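# Screw down all raised hub cover screws, then release

## Task

Using the screwdriver (it only turns while its bit is pressed in against a screw), drive each screw that still sticks up on the hub cover until it sits fully down; afterwards open the gripper to release the screwdriver and move the gripper away so it no longer touches the tool.

## Robot and tools

Robot: two arms, left_arm and right_arm, each ending in a parallel two-finger gripper. The fingers point along the gripper's own +z axis and close along its y axis. The reported hand point lies between the finger pads, roughly 1 cm short of the fingertips.

Scene frame (used in results): origin on the table surface midway between the arms, +z up, +x out across the table, and left_arm sits toward +y. The names left and right do not match image sides. Positions are in metres and orientations are quaternions in w,x,y,z order. A printed hand position may be somewhat wrong, more so when the arm reaches far.

execute_actions(actions): a list of actions run one after another. Each action is a table of at most 15 rows, and each row lasts one control step of 1/30 s. If fewer than 15 rows are given, the last row repeats until 15 steps pass. Every row is one flat list of 14 numbers, each from -1 to 1, covering both arms even if one stays idle: dx, dy, dz, rx, ry, rz, opening for left_arm, followed by the same seven for right_arm. The first six are an offset, not a pose: they give the target relative to where that gripper measured at the start of the action, expressed in the gripper's own axes. All rows of an action refer to that same start, not to the row before. For the first action of a call, the start is the last pose a result reported. Scale: 1.0 equals 0.6 m for dx, dy, dz and 180 degrees for rotation; rx, ry, rz form one rotation vector. Opening is absolute, not an offset: +1 fully open (0.094 m), -1 closed. An empty list simply returns state and images.

move(target, speed, blocking): target is one 14-number row laid out exactly as above (per-arm offsets in gripper axes measured from the pose in the latest result showing one, plus absolute opening). Each gripper travels in a straight line toward its target and both finish together, taking 0.5 to 10 s; longer paths are cut off at 10 s. Rotation takes the shorter way. speed is the path top speed in m/s, 0.002 to 0.5 (default 0.25); turning is capped at twice that in rad/s. Paths do not avoid obstacles or the other arm, grippers may lag, wander or overshoot speed near a straight arm. Faster moves and targets set deeper past a contact hit and press harder. The opening is sent when the move begins. With blocking=false the result comes after 0.5 s while motion continues; until a result shows the move ended, further moves and actions are refused, so use wait or stop. The result adds a move: line with the ending (done, off_target, moving, held, fault) and active limits, plus each gripper's distance from its target. If only one arm is named, the other finished fine. held means a check blocked the final step; limits=paced means the commanded pose was clipped; limits=held means some steps were blocked and the arm may then speed up sharply.

wait(seconds): 0 to 10 s, arms keep their last command; a running move continues and the wait ends early when it does. stop(): brakes a running move (needs room, more when fast); fingers keep moving. zoom_image(camera, region): enlarges region [x0, y0, x1, y1] in pixels (origin top-left, at most 504 by 504) of the latest image from cam_head_left, cam_head_right, cam_high, cam_low, cam_left_wrist or cam_right_wrist; all images are 504x504 and arrive in that order. finished_scene(scene): ends the current scene, pass its number; it cannot be undone and the goal must already hold and keep holding.

Controller behaviour: each control step the command is limited to 70 mm and 16 degrees from the measured pose, then damped inverse kinematics drives the joints, favouring position over orientation. Long offsets may need several actions, since after an action the arm only continues to its last clipped pose. Hand target lines show where each gripper is being driven. Arms tend to settle a centimetre or more low, and repeated zero offsets let them droop further; to hold an arm, send the correction back to the desired pose in the first call of a reply, zeros afterwards, raising the aim if it still sags. Elbows never fully straighten. A pose unreachable line names an arm whose command the clearance check altered or blocked. Joint limits (rad): waist -2.618 to 3.054, shoulder 0.000 to 3.142, elbow 0.000 to 3.142, wrist pitch -1.571 to 1.571, wrist yaw -1.571 to 1.571, wrist roll -2.094 to 2.094.

Gripping: grip_measured reports finger opening on the command scale; the last joint value gives it in metres. Readings may be off by about 1 mm per gripper. To hold the screwdriver, command about 0.03 below grip_measured (less for a lighter hold). Pad force tops out near 50 to 62 N, lower for parts under about 2 mm thick, with a brief spike on contact. Occasional tugs on held items or pushes on loose ones can occur.

Heat: holding loads warms motors. MOTOR HOT appears from 75 °C; at 90 °C that arm halts 10 s; at 100 °C it goes limp and falls. These show as OVER-TEMPERATURE FAULT lines. A FAULT line can cut short a wait, move or action.

Avoid: dropping or slipping the screwdriver, slamming into the cover, excessive pushing, arms colliding or pressing each other, and knocking anything off or out of the work area. Press the bit onto each raised screw gently and steadily until it is flush, then open and retreat.

Each tool is called after ">>>" as name(argument=value, ...), one argument or row to a line, values as JSON.

## Session

>>> execute_actions(
  actions=[],
)

Scene clock: 0.00 s.
left_arm: end_effector_position=(+0.2719, +0.5542, +0.2546) grip_measured=+1.000 end_effector_quat_wxyz=(+0.555, +0.374, +0.547, +0.503) | right_arm: end_effector_position=(+0.3517, -0.3646, +0.3095) grip_measured=+1.000 end_effector_quat_wxyz=(-0.009, +0.780, +0.479, +0.402)
Joint positions: left_arm=[1.24  1.316 0.368 1.276 1.182 1.03  0.094] | right_arm=[-0.241  1.628  1.831 -1.235 -0.663  1.813  0.094]
Joint velocities: left_arm=[-0.002 -0.002 -0.002  0.022  0.037 -0.022  0.   ] | right_arm=[-0.007 -0.002  0.002  0.037  0.022 -0.022  0.   ]
Hand target (left_arm): +0.272, +0.555, +0.259; +0.554, +0.374, +0.544, +0.507
Hand target (right_arm): +0.349, -0.363, +0.312; -0.011, +0.779, +0.480, +0.403

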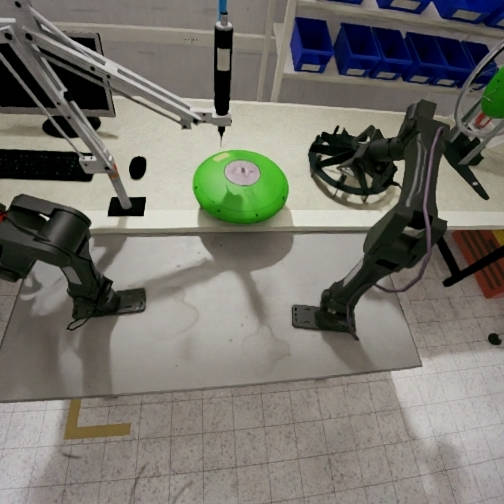

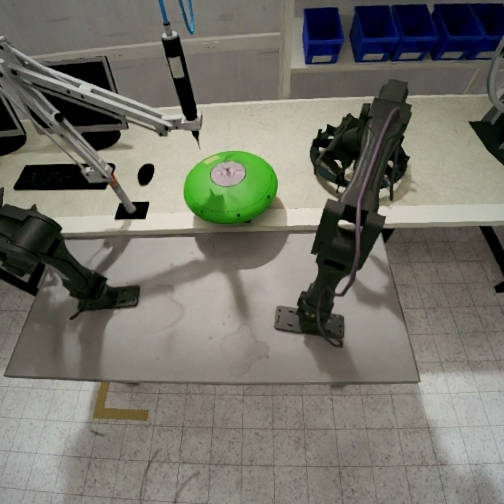

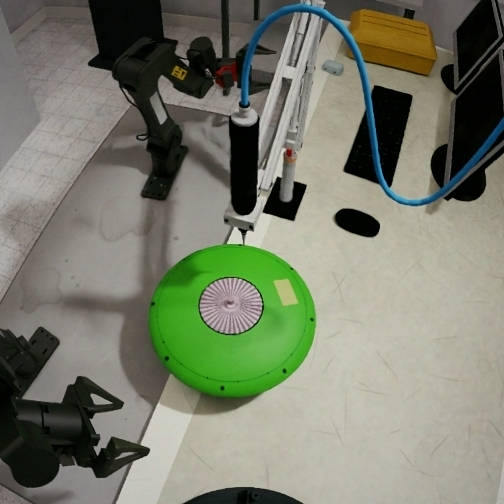

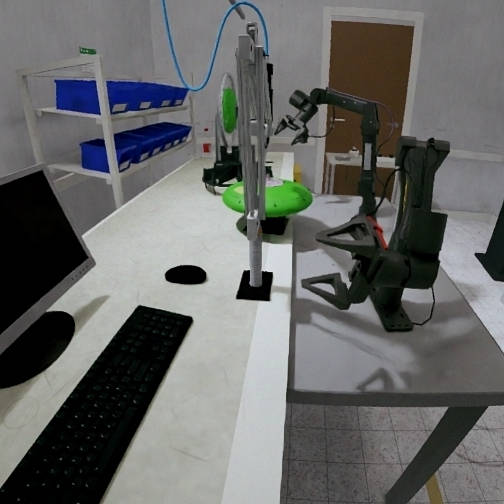

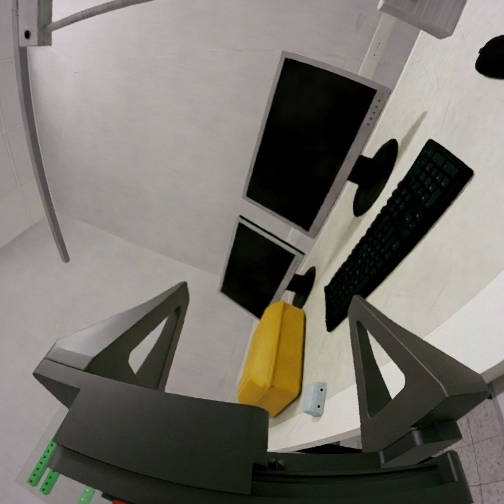

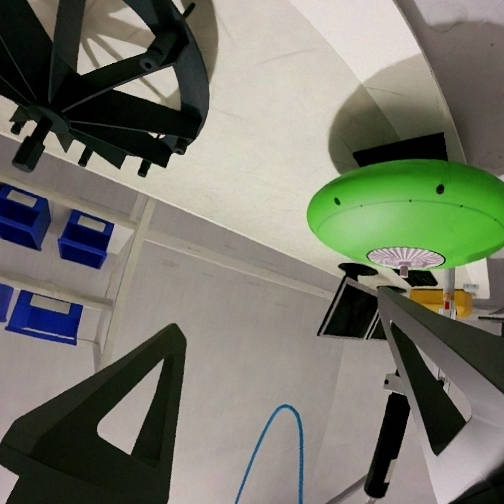

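>>> zoom_image(
  camera="cam_high",
  region=[140, 200, 330, 410],
)

>>> zoom_image(
  camera="cam_head_left",
  region=[170, 100, 310, 240],
)

>>> zoom_image(
  camera="cam_low",
  region=[200, 130, 330, 250],
)

>>> zoom_image(
  camera="cam_right_wrist",
  region=[300, 130, 504, 300],
)

Region (140, 200, 330, 410) of cam_high's 504x504 image, scaled by 2.400, with more detail than that image has; it fills the left 456 columns of this view, and the rest is white.

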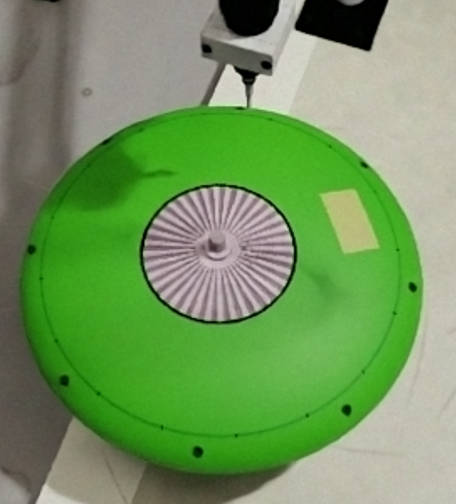

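Region (170, 100, 310, 240) of cam_head_left's 504x504 image, scaled by 3.600, with more detail than that image has.

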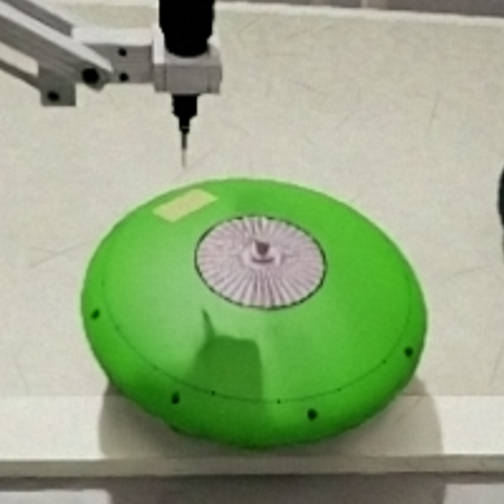

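Region (200, 130, 330, 250) of cam_low's 504x504 image, scaled by 3.877, with more detail than that image has; it fills the top 465 rows of this view, and the rest is white.

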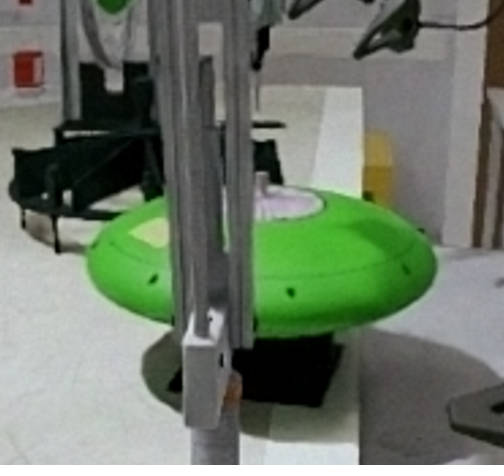

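Region (300, 130, 504, 300) of cam_right_wrist's 504x504 image, scaled by 2.471, with more detail than that image has.

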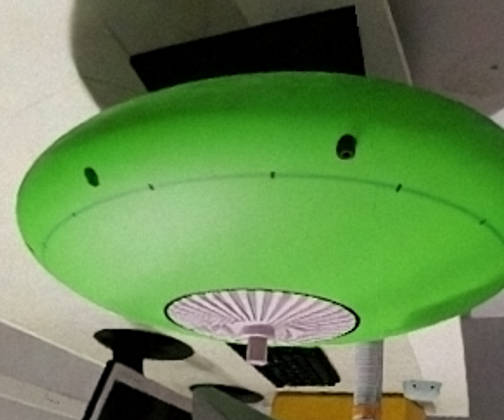

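>>> zoom_image(
  camera="cam_high",
  region=[145, 290, 245, 400],
)

>>> zoom_image(
  camera="cam_high",
  region=[250, 250, 330, 390],
)

>>> zoom_image(
  camera="cam_high",
  region=[170, 220, 270, 280],
)

>>> zoom_image(
  camera="cam_head_right",
  region=[175, 140, 285, 230],
)

Region (145, 290, 245, 400) of cam_high's 504x504 image, scaled by 4.582, with more detail than that image has; it fills the left 458 columns of this view, and the rest is white.

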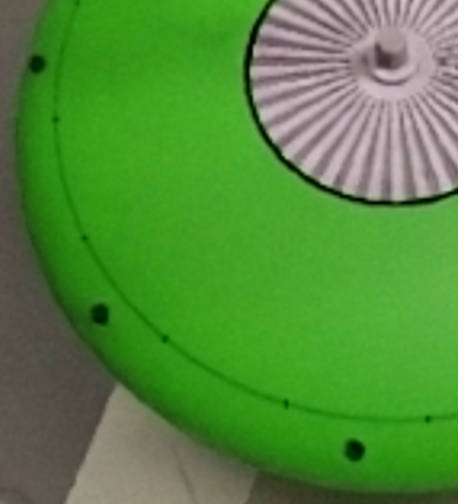

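Region (250, 250, 330, 390) of cam_high's 504x504 image, scaled by 3.600, with more detail than that image has; it fills the left 288 columns of this view, and the rest is white.

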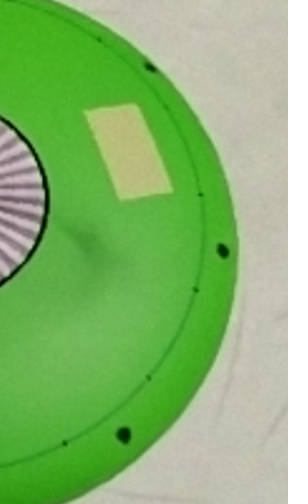

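Region (170, 220, 270, 280) of cam_high's 504x504 image, scaled by 5.040, with more detail than that image has; it fills the top 302 rows of this view, and the rest is white.

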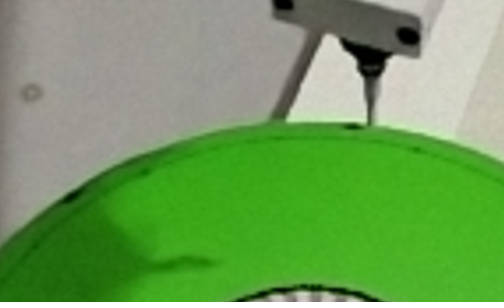

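Region (175, 140, 285, 230) of cam_head_right's 504x504 image, scaled by 4.582, with more detail than that image has; it fills the top 412 rows of this view, and the rest is white.

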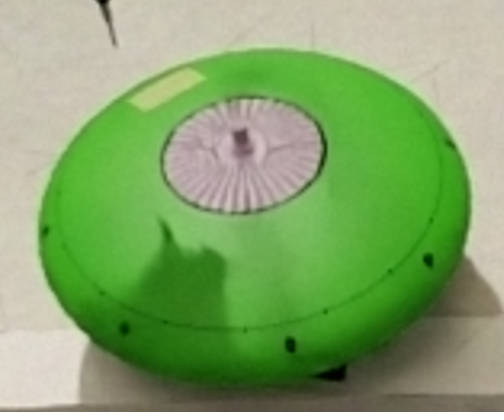

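>>> move(
  target=[-0.217,0.048,-0.185,0.344,-0.013,-0.332,1,0.18,-0.185,-0.105,-0.113,0.048,-0.864,1],
  speed=0.35,
)

Scene clock: 44.00 s.
left_arm: end_effector_position=(+0.1893, +0.4381, +0.2882) grip_measured=+1.000 end_effector_quat_wxyz=(+0.640, -0.039, +0.710, +0.291) | right_arm: end_effector_position=(+0.2595, -0.2551, +0.3716) grip_measured=+1.000 end_effector_quat_wxyz=(+0.456, -0.321, +0.809, +0.186)
Joint positions: left_arm=[ 1.942  0.282  0.62  -0.941  1.552  0.975  0.094] | right_arm=[-0.073  1.245  1.628 -1.23  -0.814 -0.68   0.094]
Joint velocities: left_arm=[-0.022  0.002 -0.012 -0.007 -0.051 -0.11   0.   ] | right_arm=[-0.022  0.012 -0.017 -0.037 -0.051 -0.037  0.   ]
Hand target (left_arm): +0.192, +0.432, +0.298; +0.645, -0.035, +0.706, +0.290
Hand target (right_arm): +0.254, -0.250, +0.381; +0.463, -0.330, +0.801, +0.190
Off the commanded pose (left_arm): 0.028 m, 70 deg; orientation clipped at the last step of the last action.
Off the commanded pose (right_arm): 0.012 m, 2 deg.
joint sent to its limit (left arm) — the command would take joint 5 (wrist yaw) past its upper limit, so that joint was sent only as far as its limit.
move: off_target (left_arm, right_arm); limits=paced

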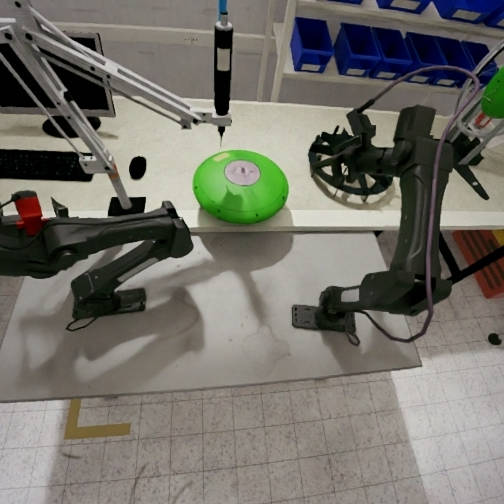

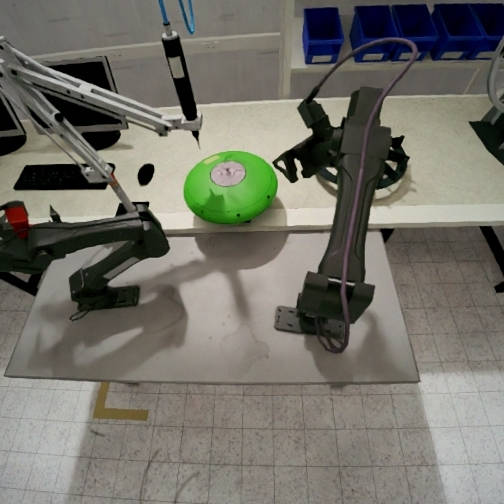

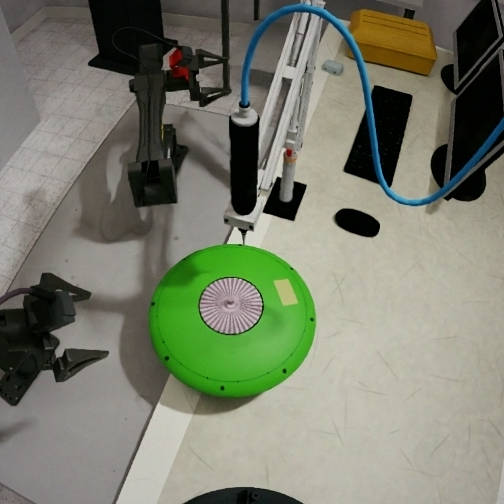

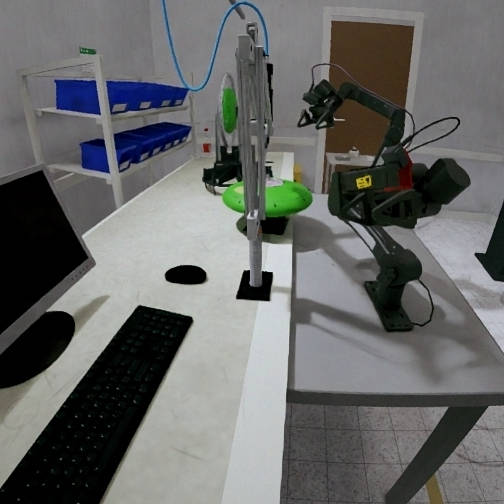

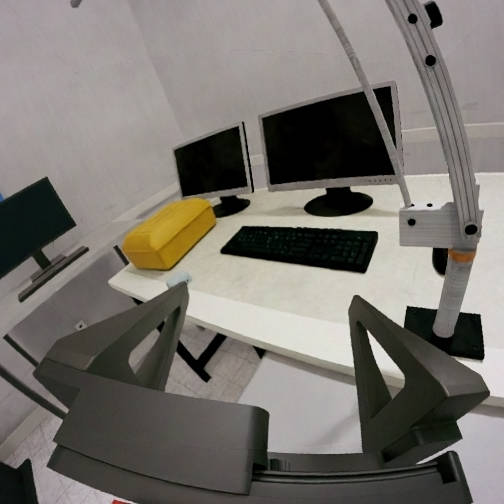

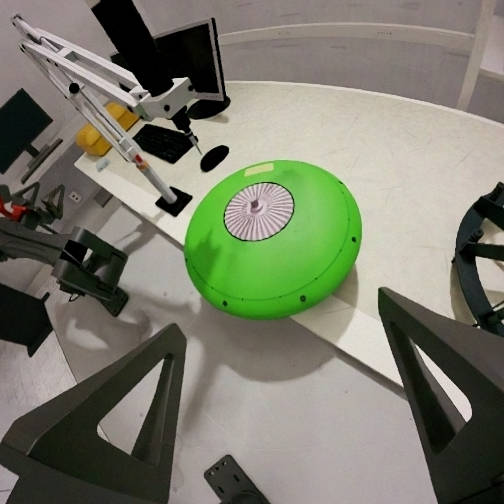

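>>> zoom_image(
  camera="cam_right_wrist",
  region=[175, 140, 375, 330],
)

Region (175, 140, 375, 330) of cam_right_wrist's 504x504 image, scaled by 2.520, with more detail than that image has; it fills the top 479 rows of this view, and the rest is white.

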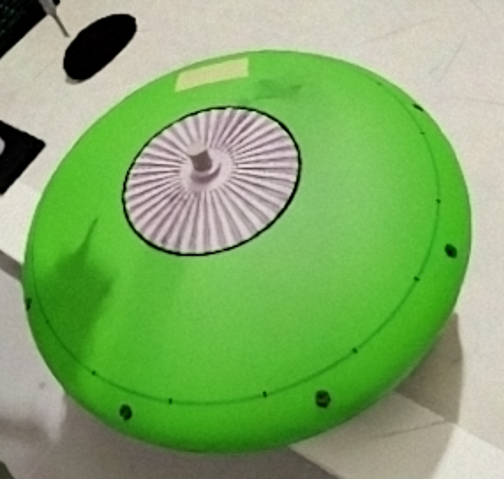

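>>> move(
  target=[0.252,0.232,-0.083,-0.205,0.356,-0.256,-1,-0.08,-0.1,0.2,0,0.1,0,1],
  speed=0.35,
)

Scene clock: 64.77 s.
left_arm: end_effector_position=(+0.0581, +0.5750, +0.1887) grip_measured=-0.982 end_effector_quat_wxyz=(+0.200, -0.624, +0.739, +0.156) | right_arm: end_effector_position=(+0.3951, -0.2121, +0.3503) grip_measured=+1.000 end_effector_quat_wxyz=(+0.330, -0.345, +0.869, +0.131)
Joint positions: left_arm=[ 1.518  1.042  1.039 -1.069  0.121  0.179  0.001] | right_arm=[ 0.238  1.99   2.554 -1.535 -0.438 -0.556  0.094]
Joint velocities: left_arm=[-0.002 -0.007 -0.007  0.095 -0.095  0.007 -0.   ] | right_arm=[-0.002 -0.012 -0.002  0.007  0.022  0.022  0.   ]
Hand target (left_arm): +0.058, +0.579, +0.199; +0.204, -0.624, +0.736, +0.166
Hand target (right_arm): +0.394, -0.209, +0.350; +0.326, -0.346, +0.870, +0.133
Off the commanded pose (left_arm): 0.010 m, 1 deg.
Off the commanded pose (right_arm): 0.002 m, 1 deg.
joint sent to its limit (right arm) — the command would take joint 4 (wrist pitch) past its lower limit, so that joint was sent only as far as its limit.
move: done

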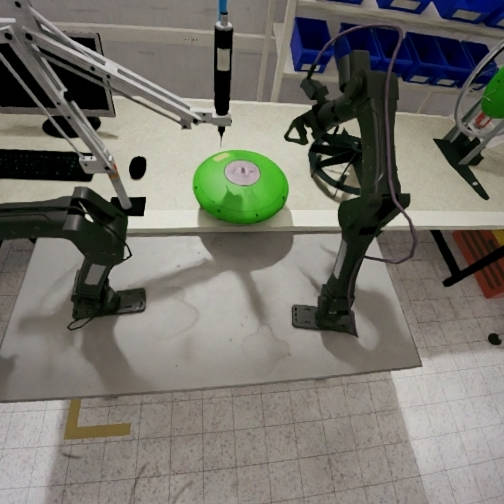

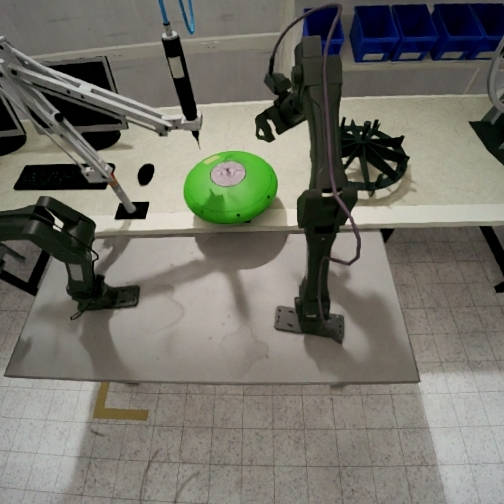

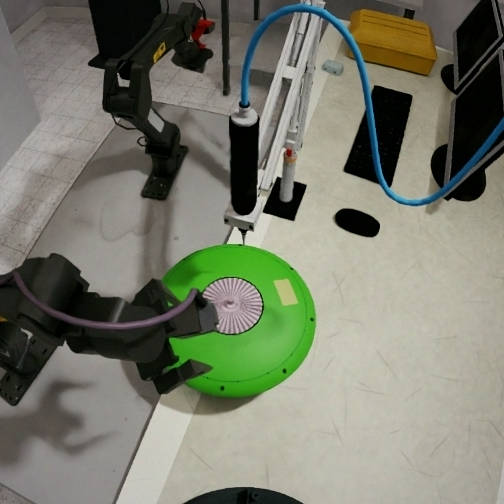

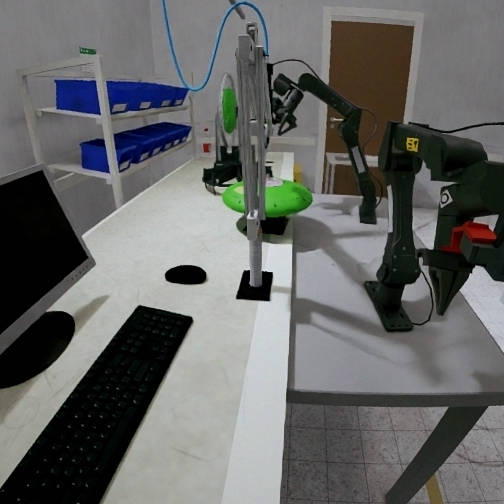

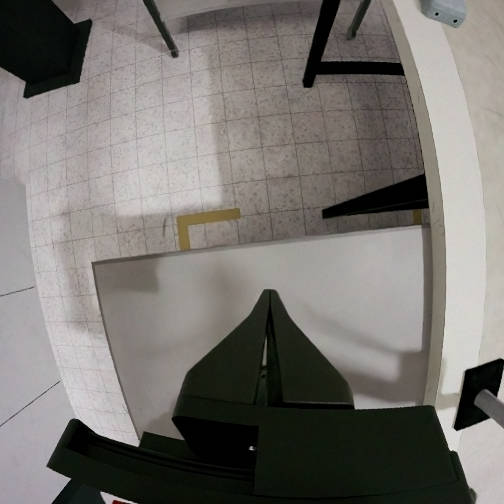

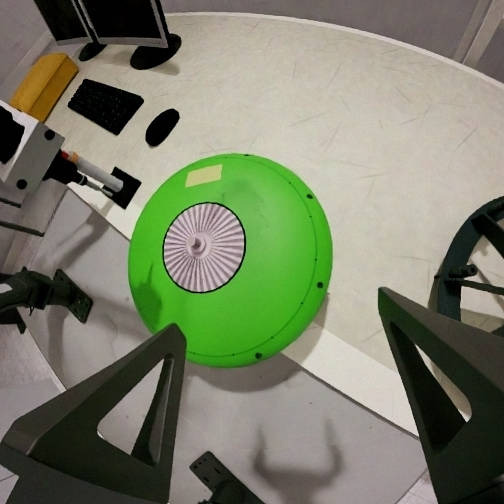

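>>> zoom_image(
  camera="cam_right_wrist",
  region=[220, 140, 350, 370],
)

>>> move(
  target=[0.292,-0.383,-0.188,0.222,0,0.385,-1,-0.03,-0.05,0.14,-0.1,0,0.1,1],
  speed=0.35,
)

Region (220, 140, 350, 370) of cam_right_wrist's 504x504 image, scaled by 2.191, with more detail than that image has; it fills the left 285 columns of this view, and the rest is white.

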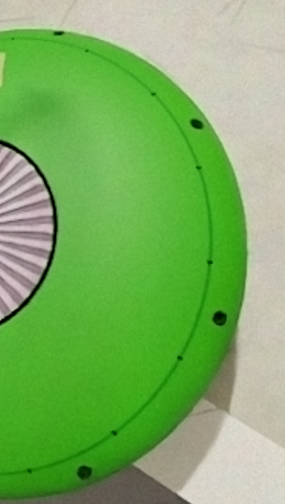

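Scene clock: 74.90 s.
left_arm: end_effector_position=(+0.2393, +0.3279, +0.1968) grip_measured=-0.982 end_effector_quat_wxyz=(+0.253, -0.004, +0.967, -0.022) | right_arm: end_effector_position=(+0.4610, -0.1854, +0.2924) grip_measured=+1.000 end_effector_quat_wxyz=(+0.280, -0.234, +0.878, +0.309)
Joint positions: left_arm=[ 0.002  0.818  0.994 -1.24   0.089  0.067  0.001] | right_arm=[ 0.196  2.355  2.826 -1.535 -0.73  -0.302  0.094]
Joint velocities: left_arm=[ 0.007 -0.017 -0.002  0.037 -0.022  0.007  0.   ] | right_arm=[-0.017 -0.022  0.007  0.037 -0.051  0.037  0.   ]
Hand target (left_arm): +0.247, +0.329, +0.208; +0.273, -0.005, +0.962, -0.017
Hand target (right_arm): +0.465, -0.187, +0.298; +0.293, -0.235, +0.872, +0.315
Off the commanded pose (left_arm): 0.013 m, 2 deg.
Off the commanded pose (right_arm): 0.009 m, 4 deg.
elbow stopped short (right arm): the move would have taken joint 3 (elbow) straighter than the controller allows; a more bent joint 3 avoids this.
move: off_target (left_arm, right_arm)

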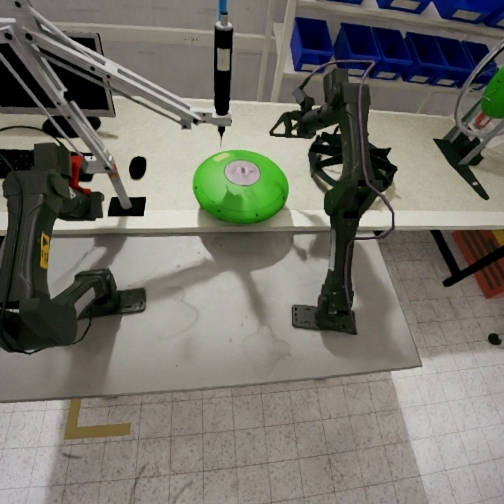

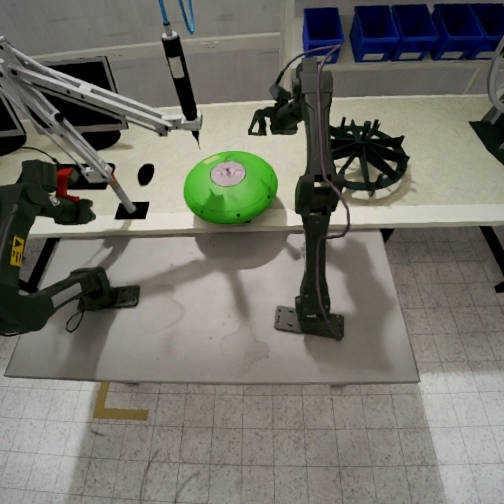

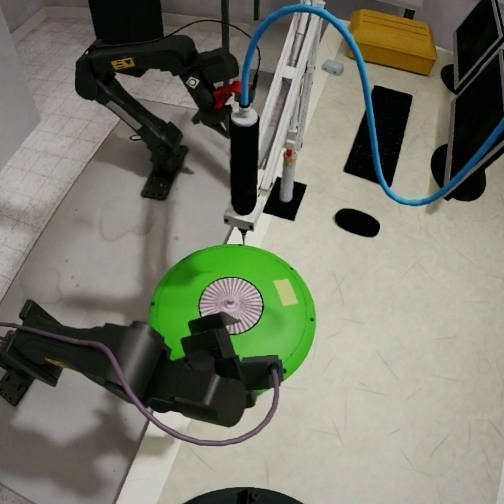

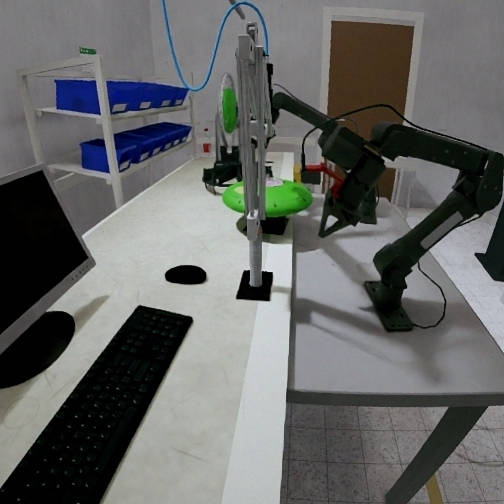

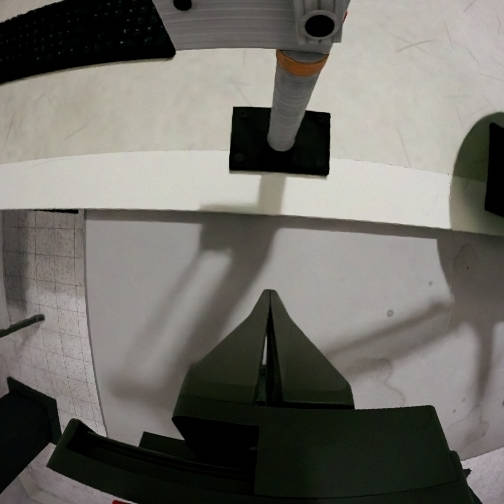

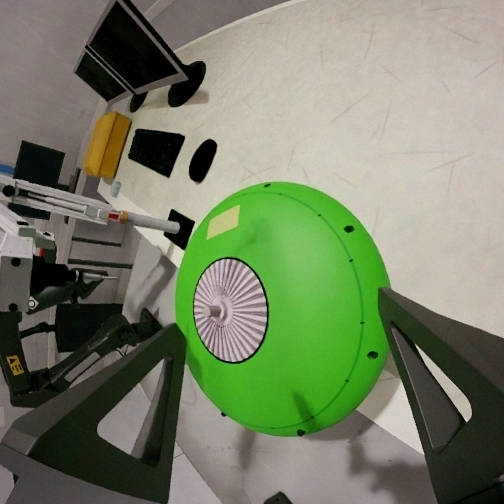

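>>> zoom_image(
  camera="cam_right_wrist",
  region=[170, 170, 400, 290],
)

>>> zoom_image(
  camera="cam_right_wrist",
  region=[180, 330, 400, 450],
)

Region (170, 170, 400, 290) of cam_right_wrist's 504x504 image, scaled by 2.191, with more detail than that image has; it fills the top 263 rows of this view, and the rest is white.

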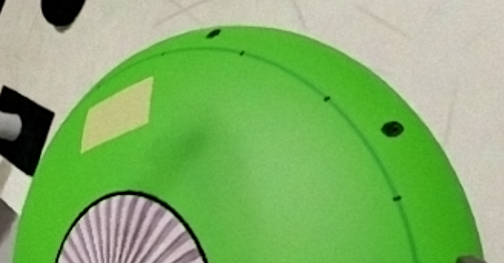

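Region (180, 330, 400, 450) of cam_right_wrist's 504x504 image, scaled by 2.291, with more detail than that image has; it fills the top 275 rows of this view, and the rest is white.

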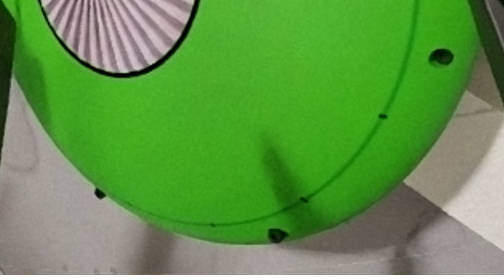

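>>> move(
  target=[-0.015,-0.38,0.01,0.176,-0.265,0.14,1,0.077,0.298,-0.245,0.027,-0.244,-0.139,1],
  speed=0.3,
)

Scene clock: 88.00 s.
left_arm: end_effector_position=(+0.2451, +0.1009, +0.2089) grip_measured=+1.000 end_effector_quat_wxyz=(+0.599, +0.251, +0.724, -0.234) | right_arm: end_effector_position=(+0.2757, -0.1715, +0.4347) grip_measured=+1.000 end_effector_quat_wxyz=(+0.652, -0.269, +0.656, +0.269)
Joint positions: left_arm=[-1.151  0.624  0.305  0.133 -0.343 -0.102  0.094] | right_arm=[ 0.273  1.004  1.149 -0.151 -0.683 -0.002  0.094]
Joint velocities: left_arm=[-0.007 -0.007 -0.022  0.007 -0.007  0.007  0.   ] | right_arm=[-0.002 -0.002 -0.012  0.022  0.022 -0.022  0.   ]
Hand target (left_arm): +0.247, +0.101, +0.207; +0.602, +0.252, +0.723, -0.229
Hand target (right_arm): +0.271, -0.170, +0.434; +0.654, -0.269, +0.653, +0.269
Off the commanded pose (left_arm): 0.005 m, 2 deg.
Off the commanded pose (right_arm): 0.005 m, 0 deg.
move: done

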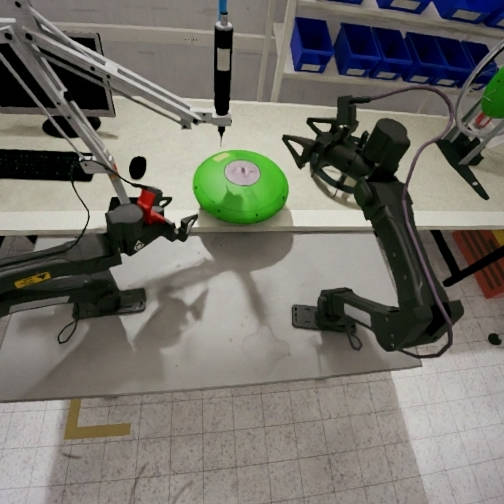

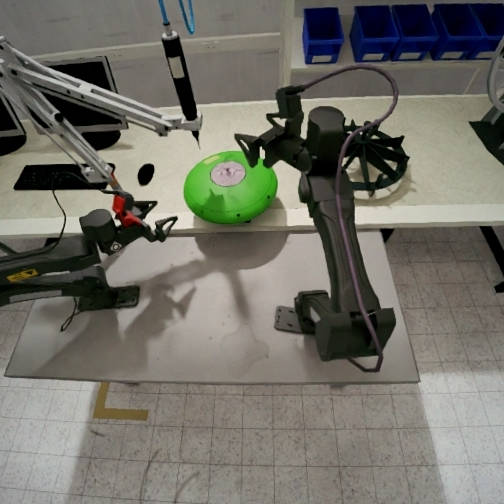

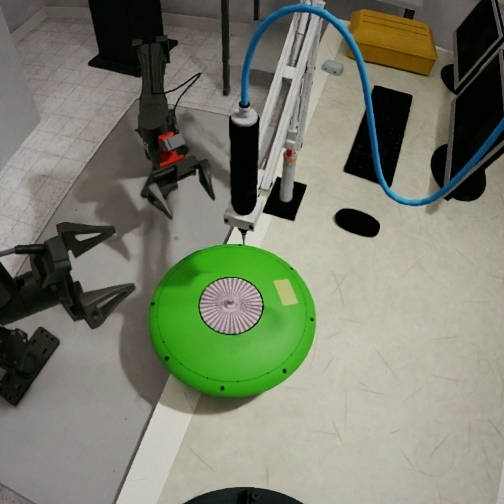

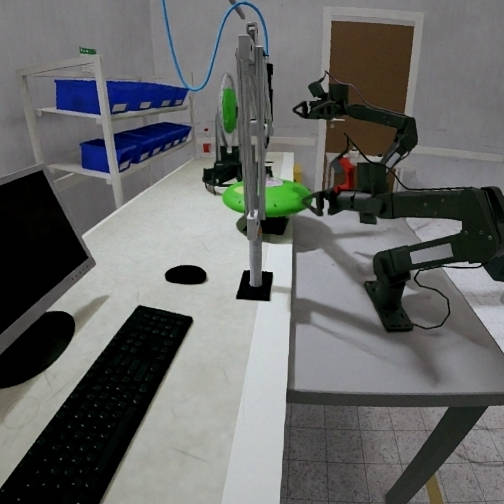

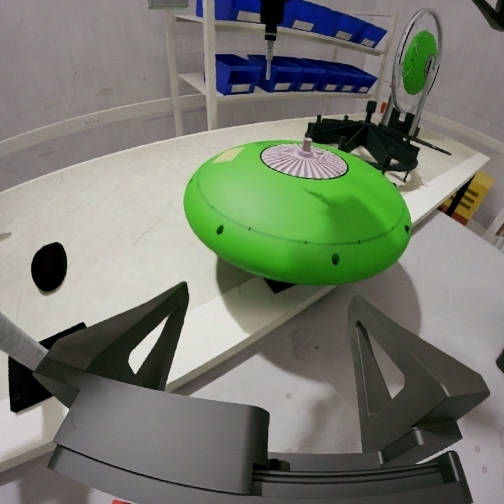

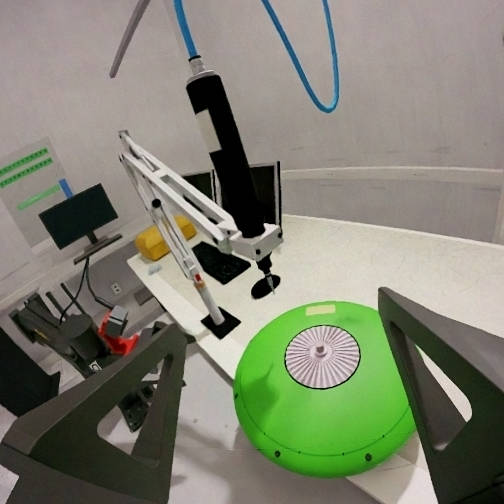

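>>> zoom_image(
  camera="cam_left_wrist",
  region=[175, 130, 425, 290],
)

>>> move(
  target=[0,0,0,0,0,0,1,0,0.03,0.17,0,0,0,1],
)

Region (175, 130, 425, 290) of cam_left_wrist's 504x504 image, scaled by 2.016, with more detail than that image has; it fills the top 323 rows of this view, and the rest is white.

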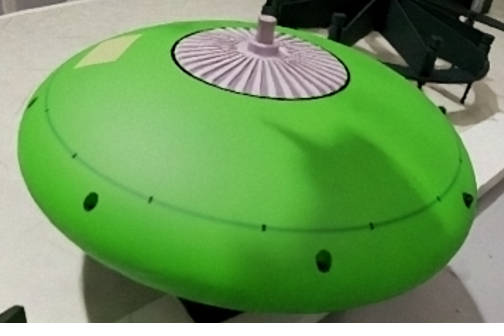

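Scene clock: 93.47 s.
left_arm: end_effector_position=(+0.2451, +0.1008, +0.2094) grip_measured=+1.000 end_effector_quat_wxyz=(+0.599, +0.251, +0.723, -0.234) | right_arm: end_effector_position=(+0.3341, -0.0875, +0.4214) grip_measured=+1.000 end_effector_quat_wxyz=(+0.642, -0.271, +0.665, +0.270)
Joint positions: left_arm=[-1.151  0.624  0.305  0.135 -0.343 -0.101  0.094] | right_arm=[ 0.574  1.284  1.274 -0.024 -0.384 -0.002  0.094]
Joint velocities: left_arm=[-0.046  0.007  0.002 -0.022 -0.022  0.037  0.   ] | right_arm=[-0.002 -0.007 -0.002  0.007  0.007 -0.022  0.   ]
Hand target (left_arm): +0.245, +0.101, +0.209; +0.599, +0.251, +0.724, -0.234
Hand target (right_arm): +0.334, -0.086, +0.434; +0.652, -0.270, +0.656, +0.269
Off the commanded pose (left_arm): 0.001 m, 0 deg.
Off the commanded pose (right_arm): 0.013 m, 2 deg.
move: off_target (right_arm)

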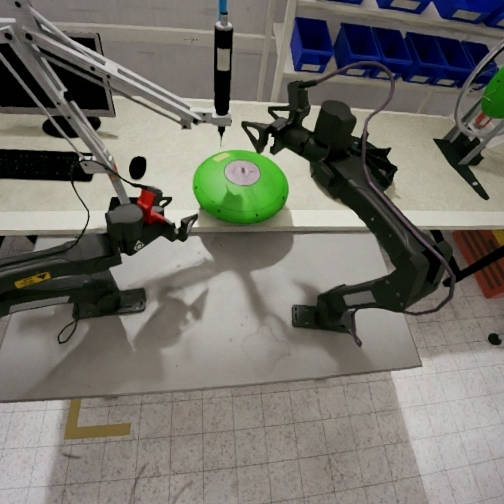

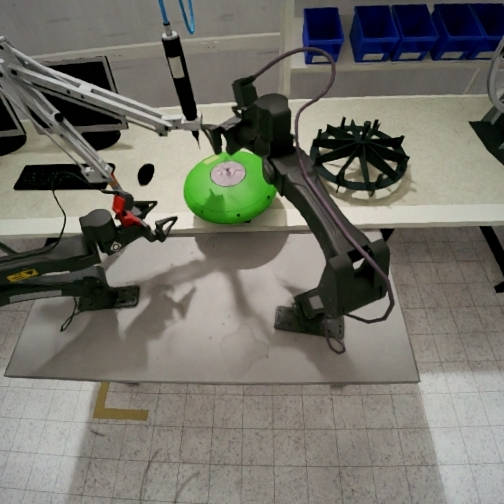

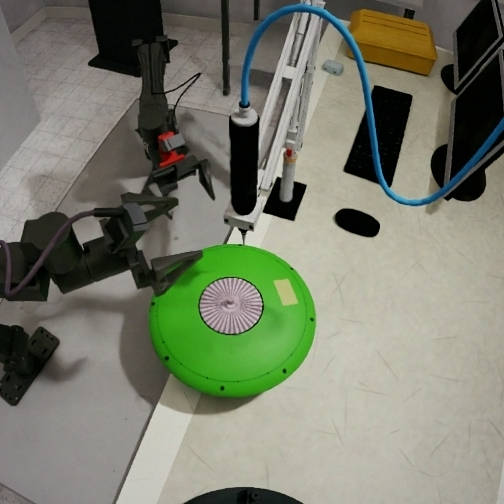

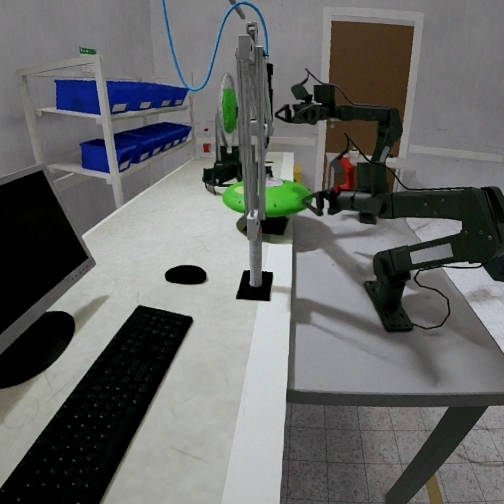

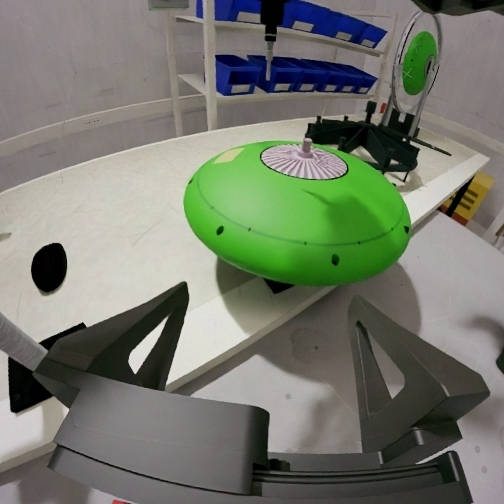

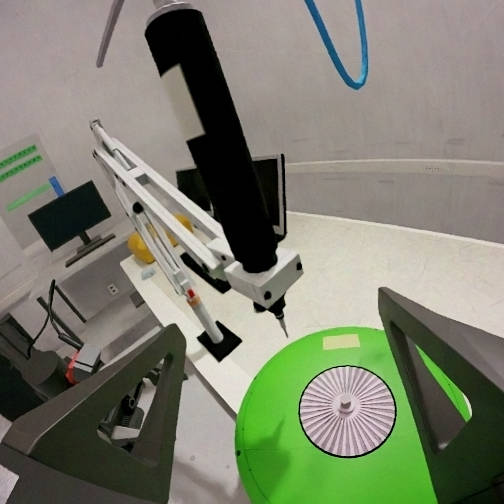

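>>> move(
  target=[0,-0.17,0.06,0,0,0,1,-0.045,0.01,0.09,0,-0.01,0,1],
  speed=0.15,
)

Scene clock: 99.57 s.
left_arm: end_effector_position=(+0.2062, +0.0072, +0.1893) grip_measured=+1.000 end_effector_quat_wxyz=(+0.588, +0.268, +0.731, -0.221) | right_arm: end_effector_position=(+0.3675, -0.0474, +0.4386) grip_measured=+1.000 end_effector_quat_wxyz=(+0.647, -0.268, +0.659, +0.273)
Joint positions: left_arm=[-1.544  1.148  0.445  0.418 -0.717 -0.198  0.094] | right_arm=[ 0.651  1.47   1.474 -0.018 -0.309  0.008  0.094]
Joint velocities: left_arm=[-0.007 -0.007  0.002  0.022 -0.037 -0.022  0.   ] | right_arm=[-0.002 -0.002 -0.002  0.022  0.037  0.066  0.   ]
Hand target (left_arm): +0.207, +0.001, +0.205; +0.597, +0.249, +0.725, -0.236
Hand target (right_arm): +0.369, -0.045, +0.446; +0.652, -0.266, +0.655, +0.274
Off the commanded pose (left_arm): 0.019 m, 3 deg.
Off the commanded pose (right_arm): 0.009 m, 1 deg.
move: off_target (left_arm)

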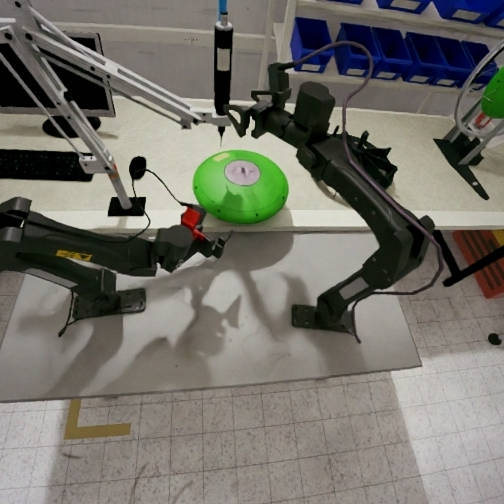

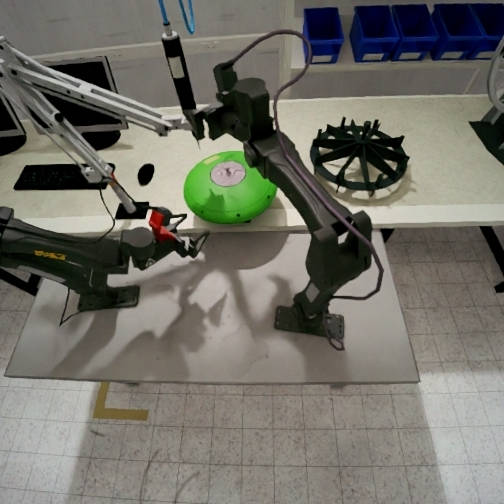

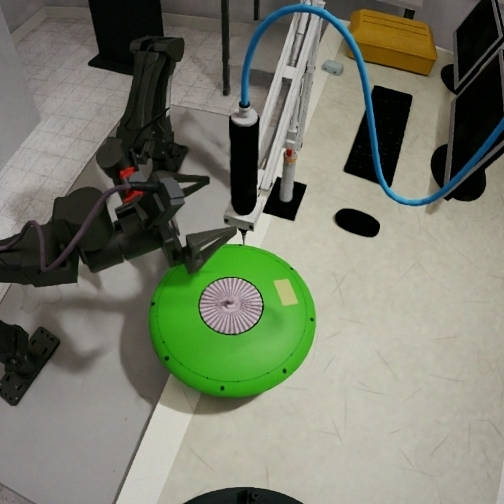

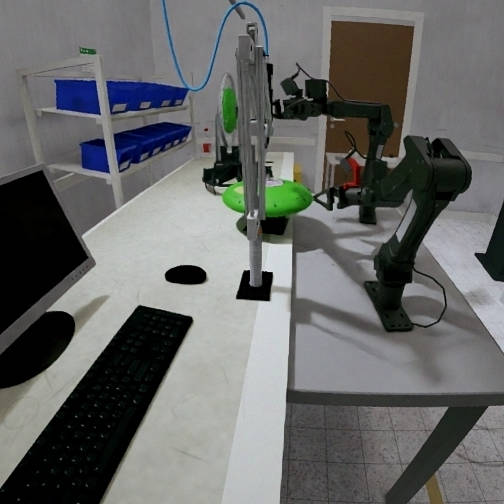

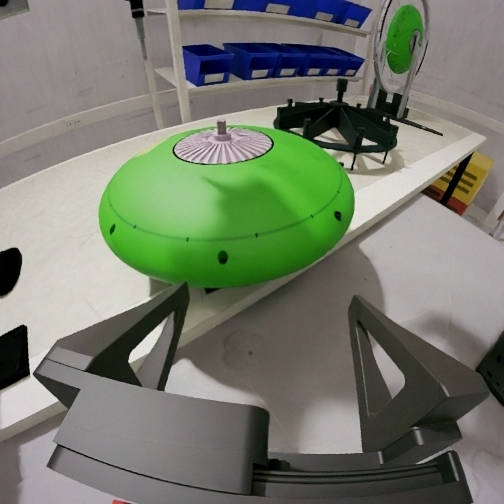

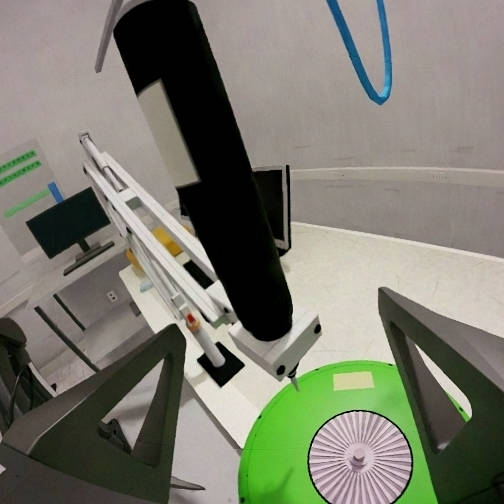

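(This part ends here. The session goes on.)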